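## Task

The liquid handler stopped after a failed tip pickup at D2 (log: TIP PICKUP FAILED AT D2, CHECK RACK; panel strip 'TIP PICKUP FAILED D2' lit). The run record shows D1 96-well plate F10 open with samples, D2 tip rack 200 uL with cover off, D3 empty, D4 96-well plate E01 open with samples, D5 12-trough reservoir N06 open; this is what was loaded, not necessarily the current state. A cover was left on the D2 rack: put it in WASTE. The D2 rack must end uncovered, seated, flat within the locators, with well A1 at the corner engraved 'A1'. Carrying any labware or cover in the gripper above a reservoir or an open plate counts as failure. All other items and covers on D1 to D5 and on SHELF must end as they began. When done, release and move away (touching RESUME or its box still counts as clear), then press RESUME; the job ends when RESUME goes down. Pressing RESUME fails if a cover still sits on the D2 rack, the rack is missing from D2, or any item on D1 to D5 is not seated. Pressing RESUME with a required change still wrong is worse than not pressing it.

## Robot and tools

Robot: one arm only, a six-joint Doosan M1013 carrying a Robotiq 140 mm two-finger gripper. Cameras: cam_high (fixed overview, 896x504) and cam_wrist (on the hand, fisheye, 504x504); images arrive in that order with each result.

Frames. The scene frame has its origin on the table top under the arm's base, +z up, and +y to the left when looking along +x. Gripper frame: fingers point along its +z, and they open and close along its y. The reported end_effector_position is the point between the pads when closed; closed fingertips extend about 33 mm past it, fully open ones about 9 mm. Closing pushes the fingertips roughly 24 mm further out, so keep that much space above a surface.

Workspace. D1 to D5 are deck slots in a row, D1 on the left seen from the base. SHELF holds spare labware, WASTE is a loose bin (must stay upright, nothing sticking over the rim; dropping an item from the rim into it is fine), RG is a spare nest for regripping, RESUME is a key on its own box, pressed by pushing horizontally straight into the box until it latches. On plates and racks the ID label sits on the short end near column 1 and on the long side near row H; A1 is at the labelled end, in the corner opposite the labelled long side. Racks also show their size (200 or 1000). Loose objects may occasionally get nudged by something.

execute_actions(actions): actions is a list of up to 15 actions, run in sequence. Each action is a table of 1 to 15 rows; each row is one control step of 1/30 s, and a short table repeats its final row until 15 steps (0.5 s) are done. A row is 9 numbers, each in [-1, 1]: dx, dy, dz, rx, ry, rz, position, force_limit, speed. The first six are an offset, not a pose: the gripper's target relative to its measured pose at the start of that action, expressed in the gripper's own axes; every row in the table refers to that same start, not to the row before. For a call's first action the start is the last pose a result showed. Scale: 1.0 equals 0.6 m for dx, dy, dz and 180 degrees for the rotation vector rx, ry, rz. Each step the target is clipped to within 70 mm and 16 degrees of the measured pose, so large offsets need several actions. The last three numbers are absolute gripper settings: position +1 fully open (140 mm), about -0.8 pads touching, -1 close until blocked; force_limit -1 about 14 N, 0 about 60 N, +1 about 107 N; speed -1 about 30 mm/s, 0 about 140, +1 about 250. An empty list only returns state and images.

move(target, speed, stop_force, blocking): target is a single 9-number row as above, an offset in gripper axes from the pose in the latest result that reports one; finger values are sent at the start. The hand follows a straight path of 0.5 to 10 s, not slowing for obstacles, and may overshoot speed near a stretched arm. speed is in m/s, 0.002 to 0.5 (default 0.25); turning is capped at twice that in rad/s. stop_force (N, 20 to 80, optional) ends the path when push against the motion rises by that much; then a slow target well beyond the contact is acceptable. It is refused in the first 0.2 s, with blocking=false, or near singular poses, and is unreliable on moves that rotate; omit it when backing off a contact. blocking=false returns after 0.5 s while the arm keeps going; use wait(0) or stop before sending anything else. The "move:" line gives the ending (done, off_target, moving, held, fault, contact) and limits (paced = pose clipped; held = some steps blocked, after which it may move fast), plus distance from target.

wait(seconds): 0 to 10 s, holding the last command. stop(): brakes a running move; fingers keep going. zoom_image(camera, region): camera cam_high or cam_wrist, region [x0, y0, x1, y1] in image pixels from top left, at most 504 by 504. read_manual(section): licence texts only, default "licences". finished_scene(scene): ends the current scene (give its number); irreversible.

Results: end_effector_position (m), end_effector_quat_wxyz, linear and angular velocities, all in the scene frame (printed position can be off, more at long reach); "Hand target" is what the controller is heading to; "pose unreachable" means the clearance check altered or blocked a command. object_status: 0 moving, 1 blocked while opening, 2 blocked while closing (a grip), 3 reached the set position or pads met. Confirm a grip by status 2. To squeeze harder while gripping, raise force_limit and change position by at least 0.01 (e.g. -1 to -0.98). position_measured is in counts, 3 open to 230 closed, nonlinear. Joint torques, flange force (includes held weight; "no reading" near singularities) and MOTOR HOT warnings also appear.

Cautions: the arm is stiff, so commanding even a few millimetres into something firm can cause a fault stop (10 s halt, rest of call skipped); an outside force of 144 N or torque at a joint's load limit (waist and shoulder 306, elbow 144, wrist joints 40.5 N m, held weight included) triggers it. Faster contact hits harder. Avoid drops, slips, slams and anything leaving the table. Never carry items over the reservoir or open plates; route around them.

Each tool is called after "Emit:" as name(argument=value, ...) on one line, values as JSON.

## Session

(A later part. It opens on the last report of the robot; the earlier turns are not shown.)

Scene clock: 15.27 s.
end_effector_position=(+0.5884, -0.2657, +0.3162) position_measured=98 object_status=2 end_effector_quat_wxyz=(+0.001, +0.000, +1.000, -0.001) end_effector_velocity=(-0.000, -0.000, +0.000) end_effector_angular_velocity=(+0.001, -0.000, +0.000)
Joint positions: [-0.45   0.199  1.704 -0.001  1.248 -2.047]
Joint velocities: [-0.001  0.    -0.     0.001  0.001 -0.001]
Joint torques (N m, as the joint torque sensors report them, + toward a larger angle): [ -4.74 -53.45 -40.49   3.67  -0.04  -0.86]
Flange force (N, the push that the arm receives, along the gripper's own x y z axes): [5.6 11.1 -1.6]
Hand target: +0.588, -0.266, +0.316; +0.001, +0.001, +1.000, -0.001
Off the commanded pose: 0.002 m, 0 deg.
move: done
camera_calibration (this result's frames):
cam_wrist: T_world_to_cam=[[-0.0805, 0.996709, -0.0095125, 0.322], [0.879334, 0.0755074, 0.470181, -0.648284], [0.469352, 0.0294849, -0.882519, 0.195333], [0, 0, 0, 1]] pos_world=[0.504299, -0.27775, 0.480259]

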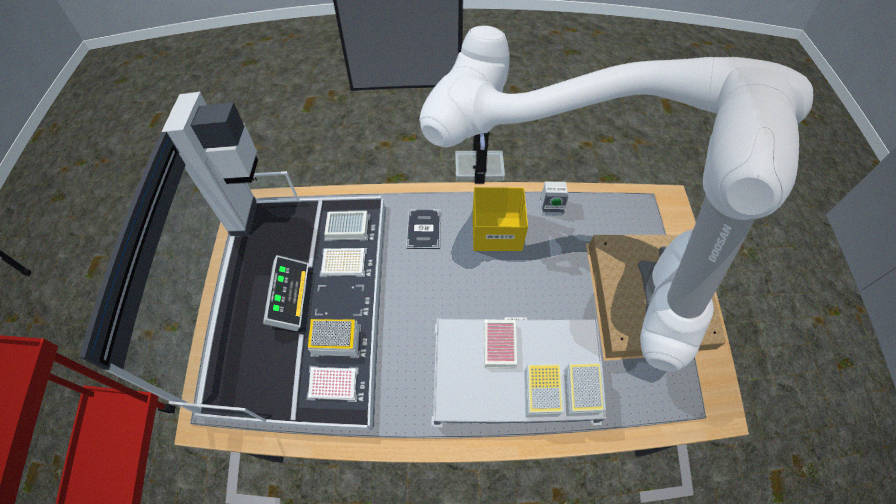

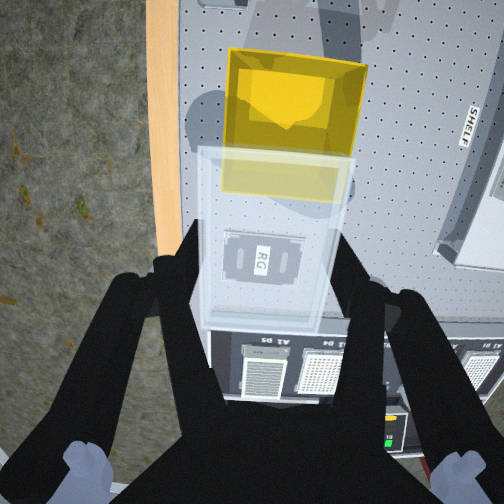

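Emit:
move(target=[0.1065,0.048,0.2,0,0,0,-1,-0.75,-0.8])

Emit:
move(target=[0,0,0.11,0,0,0,-1,-0.75,-0.8], speed=0.1)

Emit:
zoom_image(camera="cam_high", region=[250,190,400,420])

Scene clock: 16.33 s.
end_effector_position=(+0.5243, -0.2374, +0.1963) position_measured=98 object_status=2 end_effector_quat_wxyz=(+0.001, +0.001, +1.000, -0.002) end_effector_velocity=(-0.001, +0.000, -0.001) end_effector_angular_velocity=(+0.001, +0.002, -0.003)
Joint positions: [-0.458  0.178  1.967 -0.002  1.006 -2.053]
Joint velocities: [-0.     0.002  0.001  0.     0.     0.002]
Joint torques (N m, as the joint torque sensors report them, + toward a larger angle): [ -3.76 -45.85 -36.15   3.4   -0.29  -0.91]
Flange force (N, the push that the arm receives, along the gripper's own x y z axes): [7.0 11.2 -5.8]
Hand target: +0.524, -0.237, +0.196; +0.001, +0.001, +1.000, -0.001
Off the commanded pose: 0.000 m, 0 deg.
move: done
camera_calibration (this result's frames):
cam_wrist: T_world_to_cam=[[-0.0802416, 0.996727, -0.00984707, 0.287465], [0.879324, 0.0754355, 0.470211, -0.537746], [0.469415, 0.0290717, -0.882499, 0.118613], [0, 0, 0, 1]] pos_world=[0.440241, -0.249408, 0.360361]

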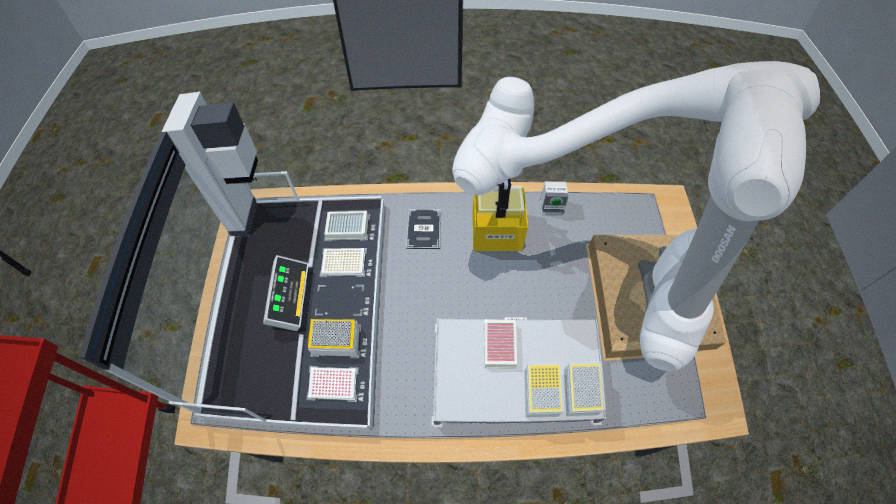

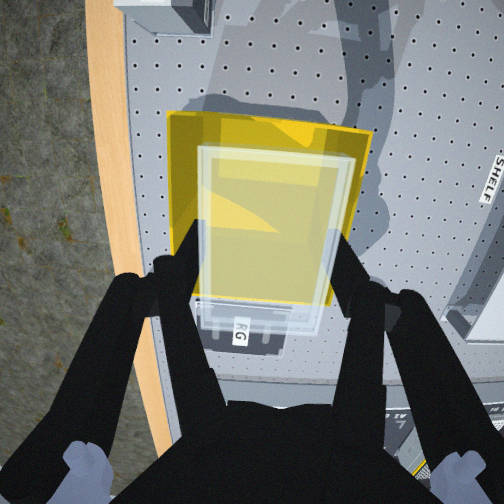

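Scene clock: 17.27 s.
end_effector_position=(+0.5242, -0.2377, +0.1302) position_measured=98 object_status=2 end_effector_quat_wxyz=(+0.000, +0.001, +1.000, -0.002) end_effector_velocity=(+0.000, -0.000, -0.000) end_effector_angular_velocity=(-0.001, -0.001, -0.002)
Joint positions: [-0.458  0.247  2.026 -0.002  0.879 -2.053]
Joint velocities: [-0.    -0.     0.001 -0.    -0.002  0.002]
Joint torques (N m, as the joint torque sensors report them, + toward a larger angle): [ -3.42 -53.95 -32.71   3.23  -0.06  -0.92]
Flange force (N, the push that the arm receives, along the gripper's own x y z axes): [0.9 7.9 -3.0]
Hand target: +0.524, -0.238, +0.130; +0.001, +0.001, +1.000, -0.002
Off the commanded pose: 0.000 m, 0 deg.
move: done
camera_calibration (this result's frames):
cam_wrist: T_world_to_cam=[[-0.0801129, 0.996737, -0.00988208, 0.286988], [0.879446, 0.0753454, 0.469998, -0.506542], [0.469209, 0.0289622, -0.882612, 0.0604158], [0, 0, 0, 1]] pos_world=[0.44012, -0.249635, 0.294234]

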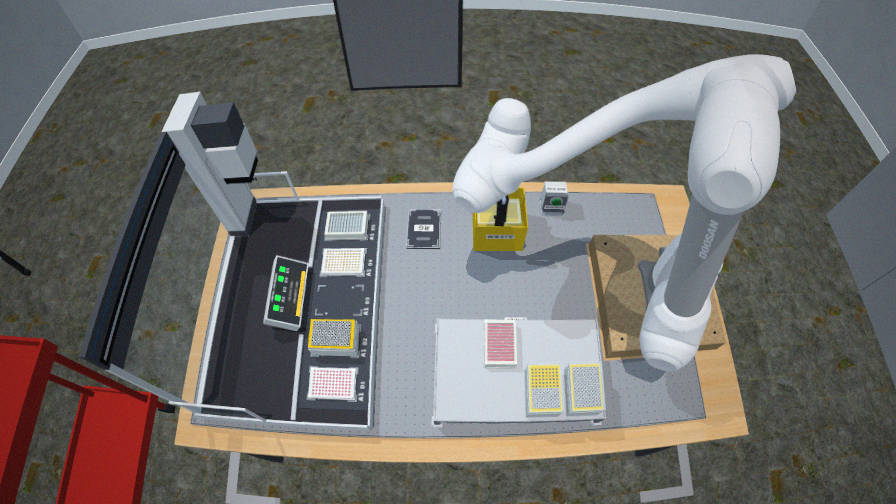

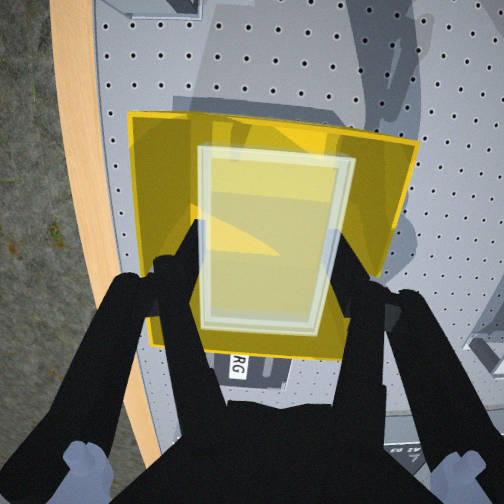

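Region (250, 190, 400, 420) of cam_high's 896x504 image, scaled by 2.191, with more detail than that image has; it fills the left 329 columns of this view, and the rest is white.

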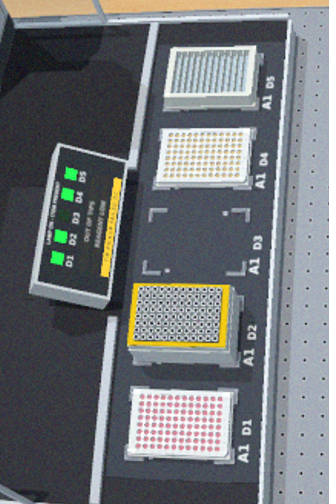

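Emit:
move(target=[0,0,0,0,0,0,0.45,0,0])

Emit:
move(target=[0,0,-0.16,0,0,0,0.45,0,0], speed=0.3)

Emit:
move(target=[0.315,0.02,0,0,0,-0.5,-0.85,0,0], speed=0.5)

Scene clock: 18.10 s.
end_effector_position=(+0.5242, -0.2377, +0.1302) position_measured=72 object_status=3 end_effector_quat_wxyz=(+0.000, +0.001, +1.000, -0.002) end_effector_velocity=(+0.000, +0.000, +0.000) end_effector_angular_velocity=(-0.000, -0.001, +0.001)
Joint positions: [-0.458  0.247  2.026 -0.002  0.879 -2.053]
Joint velocities: [ 0.001 -0.001 -0.    -0.    -0.    -0.001]
Joint torques (N m, as the joint torque sensors report them, + toward a larger angle): [ -4.26 -51.79 -32.68   3.1   -0.18  -0.7 ]
Flange force (N, the push that the arm receives, along the gripper's own x y z axes): [2.8 10.0 -5.0]
Hand target: +0.524, -0.238, +0.130; +0.000, +0.001, +1.000, -0.002
Off the commanded pose: 0.000 m, 0 deg.
move: done
camera_calibration (this result's frames):
cam_wrist: T_world_to_cam=[[-0.0801115, 0.996737, -0.00988865, 0.28699], [0.879441, 0.0753469, 0.470007, -0.506543], [0.469218, 0.0289565, -0.882607, 0.0604074], [0, 0, 0, 1]] pos_world=[0.440122, -0.249636, 0.294233]

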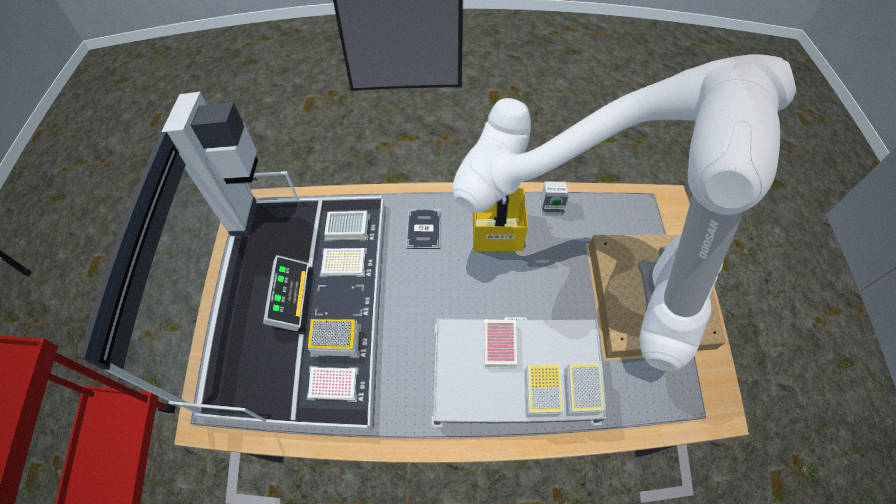

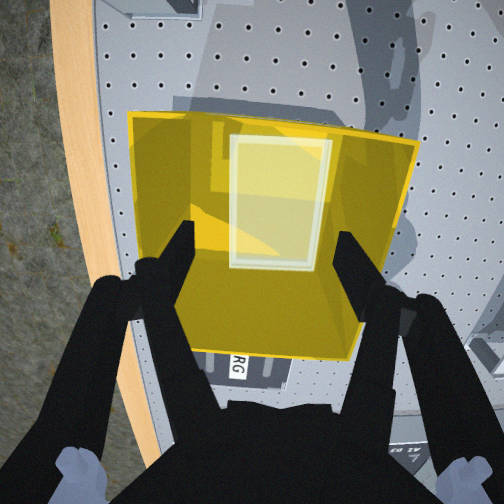

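Scene clock: 18.83 s.
end_effector_position=(+0.5243, -0.2373, +0.2263) position_measured=72 object_status=3 end_effector_quat_wxyz=(+0.001, +0.001, +1.000, -0.002) end_effector_velocity=(-0.001, +0.001, -0.001) end_effector_angular_velocity=(+0.001, +0.002, -0.000)
Joint positions: [-0.457  0.152  1.936 -0.002  1.063 -2.053]
Joint velocities: [ 0.    -0.     0.001  0.     0.002  0.   ]
Joint torques (N m, as the joint torque sensors report them, + toward a larger angle): [ -2.78 -44.45 -35.71   3.45  -0.05  -0.9 ]
Flange force (N, the push that the arm receives, along the gripper's own x y z axes): [4.8 8.2 -5.2]
Hand target: +0.524, -0.237, +0.226; +0.001, +0.001, +1.000, -0.002
Off the commanded pose: 0.000 m, 0 deg.
move: done
camera_calibration (this result's frames):
cam_wrist: T_world_to_cam=[[-0.0803255, 0.99672, -0.00980594, 0.287658], [0.879353, 0.0754923, 0.470148, -0.551795], [0.469346, 0.029142, -0.882533, 0.145154], [0, 0, 0, 1]] pos_world=[0.440202, -0.249289, 0.390349]

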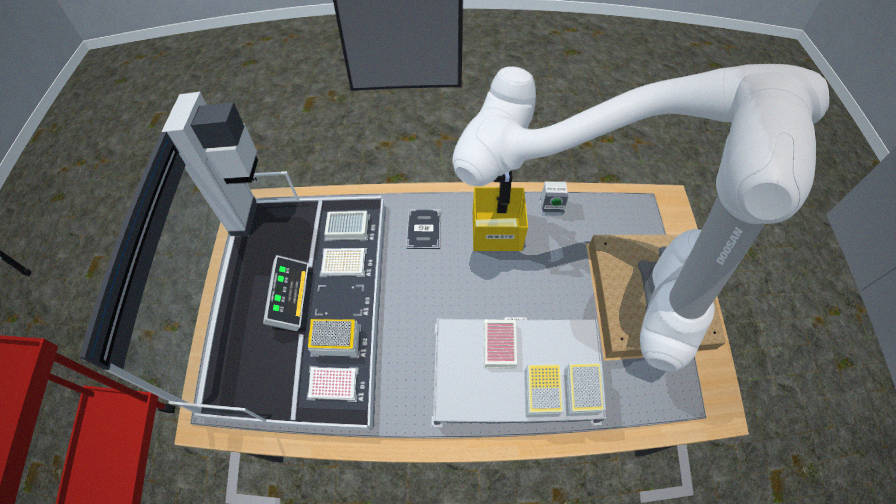

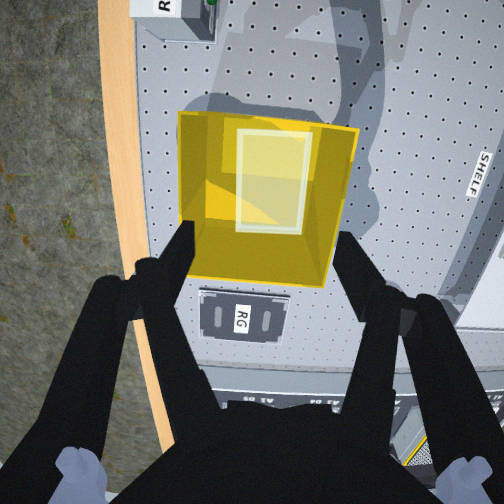

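Scene clock: 20.87 s.
end_effector_position=(+0.3352, -0.2257, +0.2267) position_measured=233 object_status=3 end_effector_quat_wxyz=(+0.001, +0.707, -0.707, +0.002) end_effector_velocity=(+0.000, +0.001, -0.000) end_effector_angular_velocity=(+0.000, -0.001, +0.000)
Joint positions: [-0.648 -0.127  2.214 -0.004  1.063 -3.813]
Joint velocities: [ 0.001 -0.     0.001  0.001 -0.    -0.   ]
Joint torques (N m, as the joint torque sensors report them, + toward a larger angle): [ -4.2  -18.74 -37.14   3.54  -0.08  -0.96]
Flange force (N, the push that the arm receives, along the gripper's own x y z axes): [-13.3 -1.5 -2.7]
Hand target: +0.335, -0.226, +0.227; +0.001, +0.707, -0.707, +0.002
Off the commanded pose: 0.001 m, 0 deg.
move: done
camera_calibration (this result's frames):
cam_wrist: T_world_to_cam=[[-0.996734, -0.0804011, -0.00750346, 0.324426], [-0.0746146, 0.881484, 0.466282, 0.115983], [-0.0308754, 0.46532, -0.884604, 0.500489], [0, 0, 0, 1]] pos_world=[0.347473, -0.30904, 0.391088]

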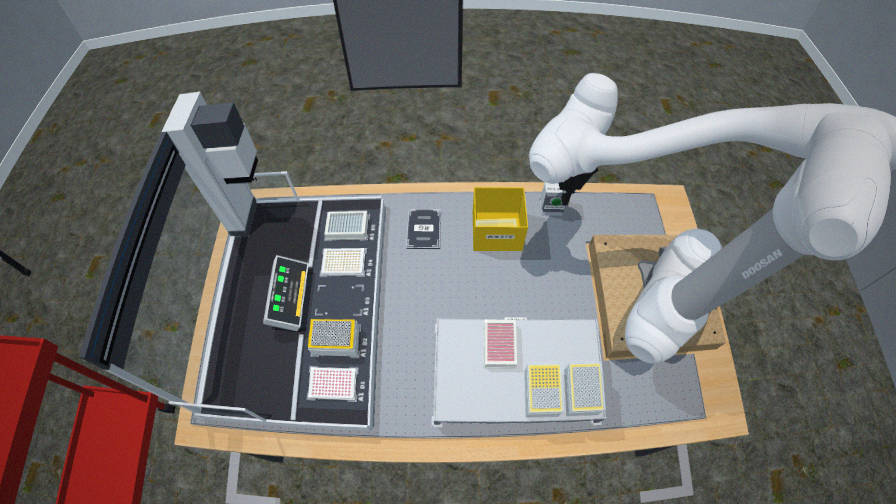

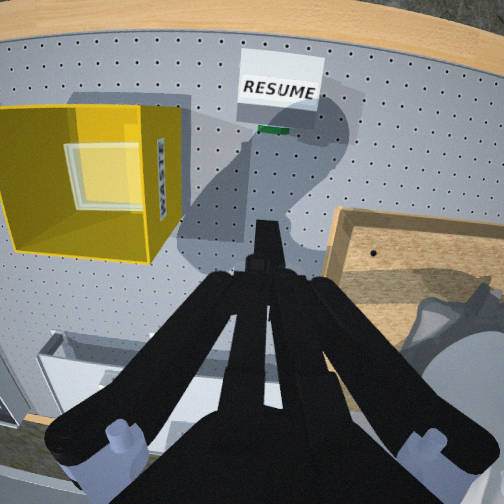

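Emit:
move(target=[0.04,0.009,0.191,0,0.055,0,-0.85,0,0], speed=0.2)

Scene clock: 21.90 s.
end_effector_position=(+0.3297, -0.2501, +0.1121) position_measured=233 object_status=3 end_effector_quat_wxyz=(+0.062, +0.704, -0.705, +0.063) end_effector_velocity=(-0.000, -0.000, +0.000) end_effector_angular_velocity=(-0.000, +0.000, -0.001)
Joint positions: [-0.59  -0.009  2.379 -0.226  0.693 -3.59 ]
Joint velocities: [ 0.    -0.    -0.001 -0.     0.002  0.001]
Joint torques (N m, as the joint torque sensors report them, + toward a larger angle): [ -3.13 -22.2  -29.27   2.47  -0.13  -1.1 ]
Flange force (N, the push that the arm receives, along the gripper's own x y z axes): [-11.0 1.1 -8.6]
Hand target: +0.330, -0.250, +0.112; +0.062, +0.704, -0.705, +0.063
Off the commanded pose: 0.000 m, 0 deg.
move: done
camera_calibration (this result's frames):
cam_wrist: T_world_to_cam=[[-0.99676, -0.0801791, 0.00640161, 0.31463], [-0.0743204, 0.94851, 0.307904, 0.224867], [-0.0307595, 0.306431, -0.951396, 0.377979], [0, 0, 0, 1]] pos_world=[0.341949, -0.303886, 0.288356]

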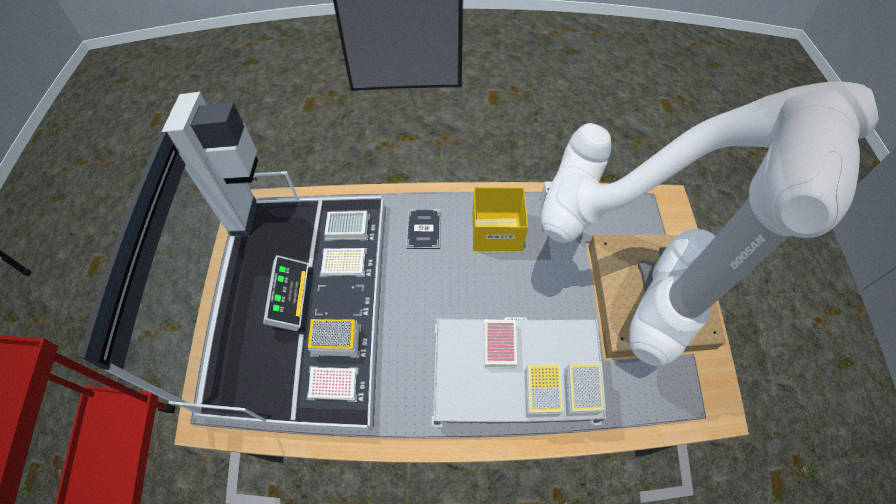

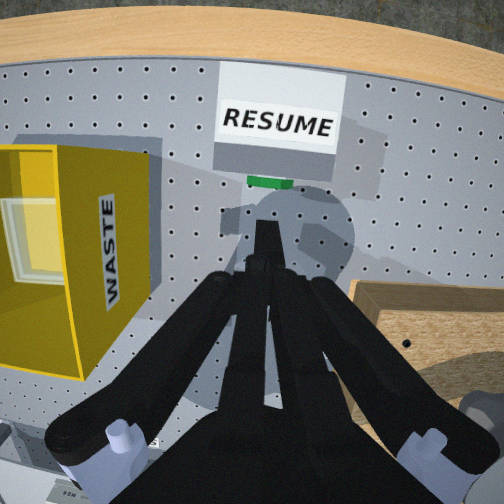

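Emit:
execute_actions(actions=[])

Scene clock: 22.03 s.
end_effector_position=(+0.3297, -0.2501, +0.1121) position_measured=233 object_status=3 end_effector_quat_wxyz=(+0.062, +0.704, -0.705, +0.063) end_effector_velocity=(-0.000, +0.000, -0.000) end_effector_angular_velocity=(+0.000, +0.000, -0.000)
Joint positions: [-0.59  -0.009  2.379 -0.226  0.693 -3.59 ]
Joint velocities: [-0. -0.  0. -0. -0.  0.]
Joint torques (N m, as the joint torque sensors report them, + toward a larger angle): [ -2.76 -22.98 -29.18   2.53  -0.27  -0.78]
Flange force (N, the push that the arm receives, along the gripper's own x y z axes): [-9.0 0.9 -7.3]
Hand target: +0.330, -0.250, +0.112; +0.062, +0.704, -0.705, +0.063
Off the commanded pose: 0.000 m, 0 deg.
camera_calibration (this result's frames):
cam_wrist: T_world_to_cam=[[-0.996758, -0.0802028, 0.00639628, 0.31463], [-0.0743454, 0.948516, 0.307879, 0.224885], [-0.0307597, 0.306405, -0.951404, 0.377977], [0, 0, 0, 1]] pos_world=[0.341955, -0.303887, 0.288359]

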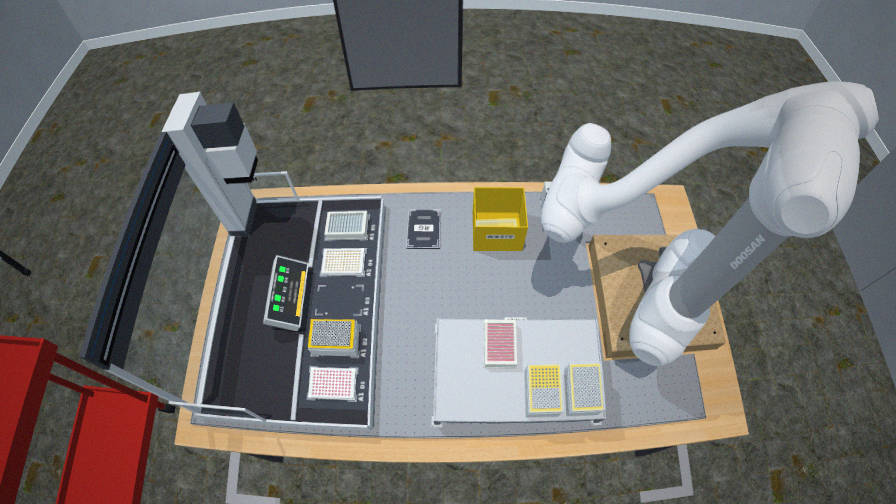

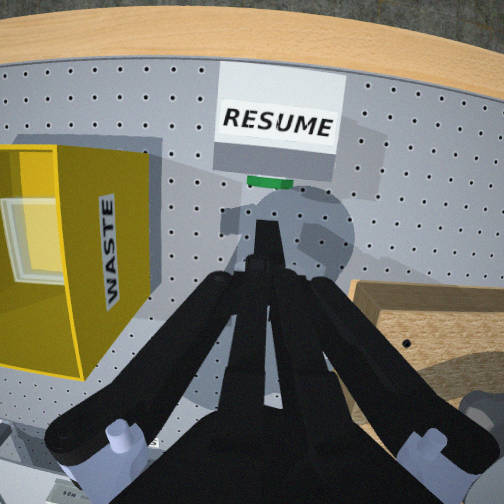

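Emit:
move(target=[0.074,0,0.013,0,0,0,-0.85,0,0], speed=0.015, stop_force=30)

Scene clock: 24.00 s.
end_effector_position=(+0.3297, -0.2784, +0.1121) position_measured=233 object_status=3 end_effector_quat_wxyz=(+0.062, +0.704, -0.705, +0.063) end_effector_velocity=(+0.000, +0.000, -0.000) end_effector_angular_velocity=(+0.001, +0.001, +0.001)
Joint positions: [-0.648  0.015  2.355 -0.22   0.684 -3.652]
Joint velocities: [ 0.001  0.001  0.     0.    -0.    -0.001]
Joint torques (N m, as the joint torque sensors report them, + toward a larger angle): [ -2.42 -25.82 -30.03   2.6   -0.37  -1.07]
Flange force (N, the push that the arm receives, along the gripper's own x y z axes): [-9.5 1.0 -6.1]
move: unfinished (the scene ended)
camera_calibration (this result's frames):
cam_wrist: T_world_to_cam=[[-0.99676, -0.0801861, 0.00634012, 0.312389], [-0.0743522, 0.94857, 0.307711, 0.251797], [-0.0306882, 0.306243, -0.951459, 0.386665], [0, 0, 0, 1]] pos_world=[0.341965, -0.332211, 0.288434]
The task's run has ended: the event that ends the task has happened.

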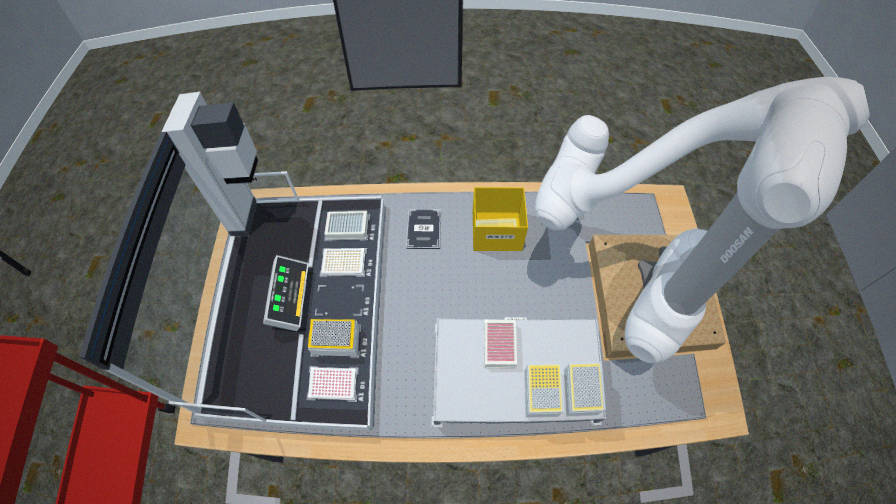

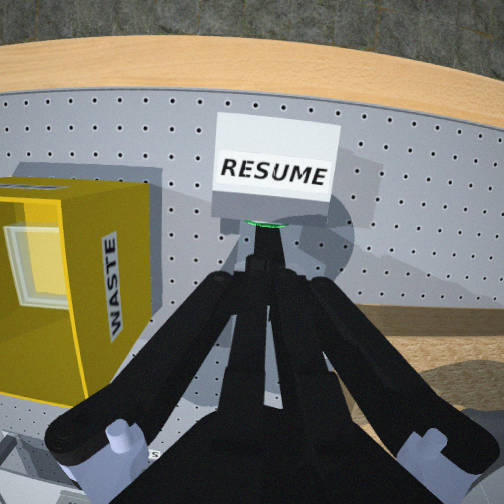

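Emit:
finished_scene(scene=2)

The scene is finished: the task was done.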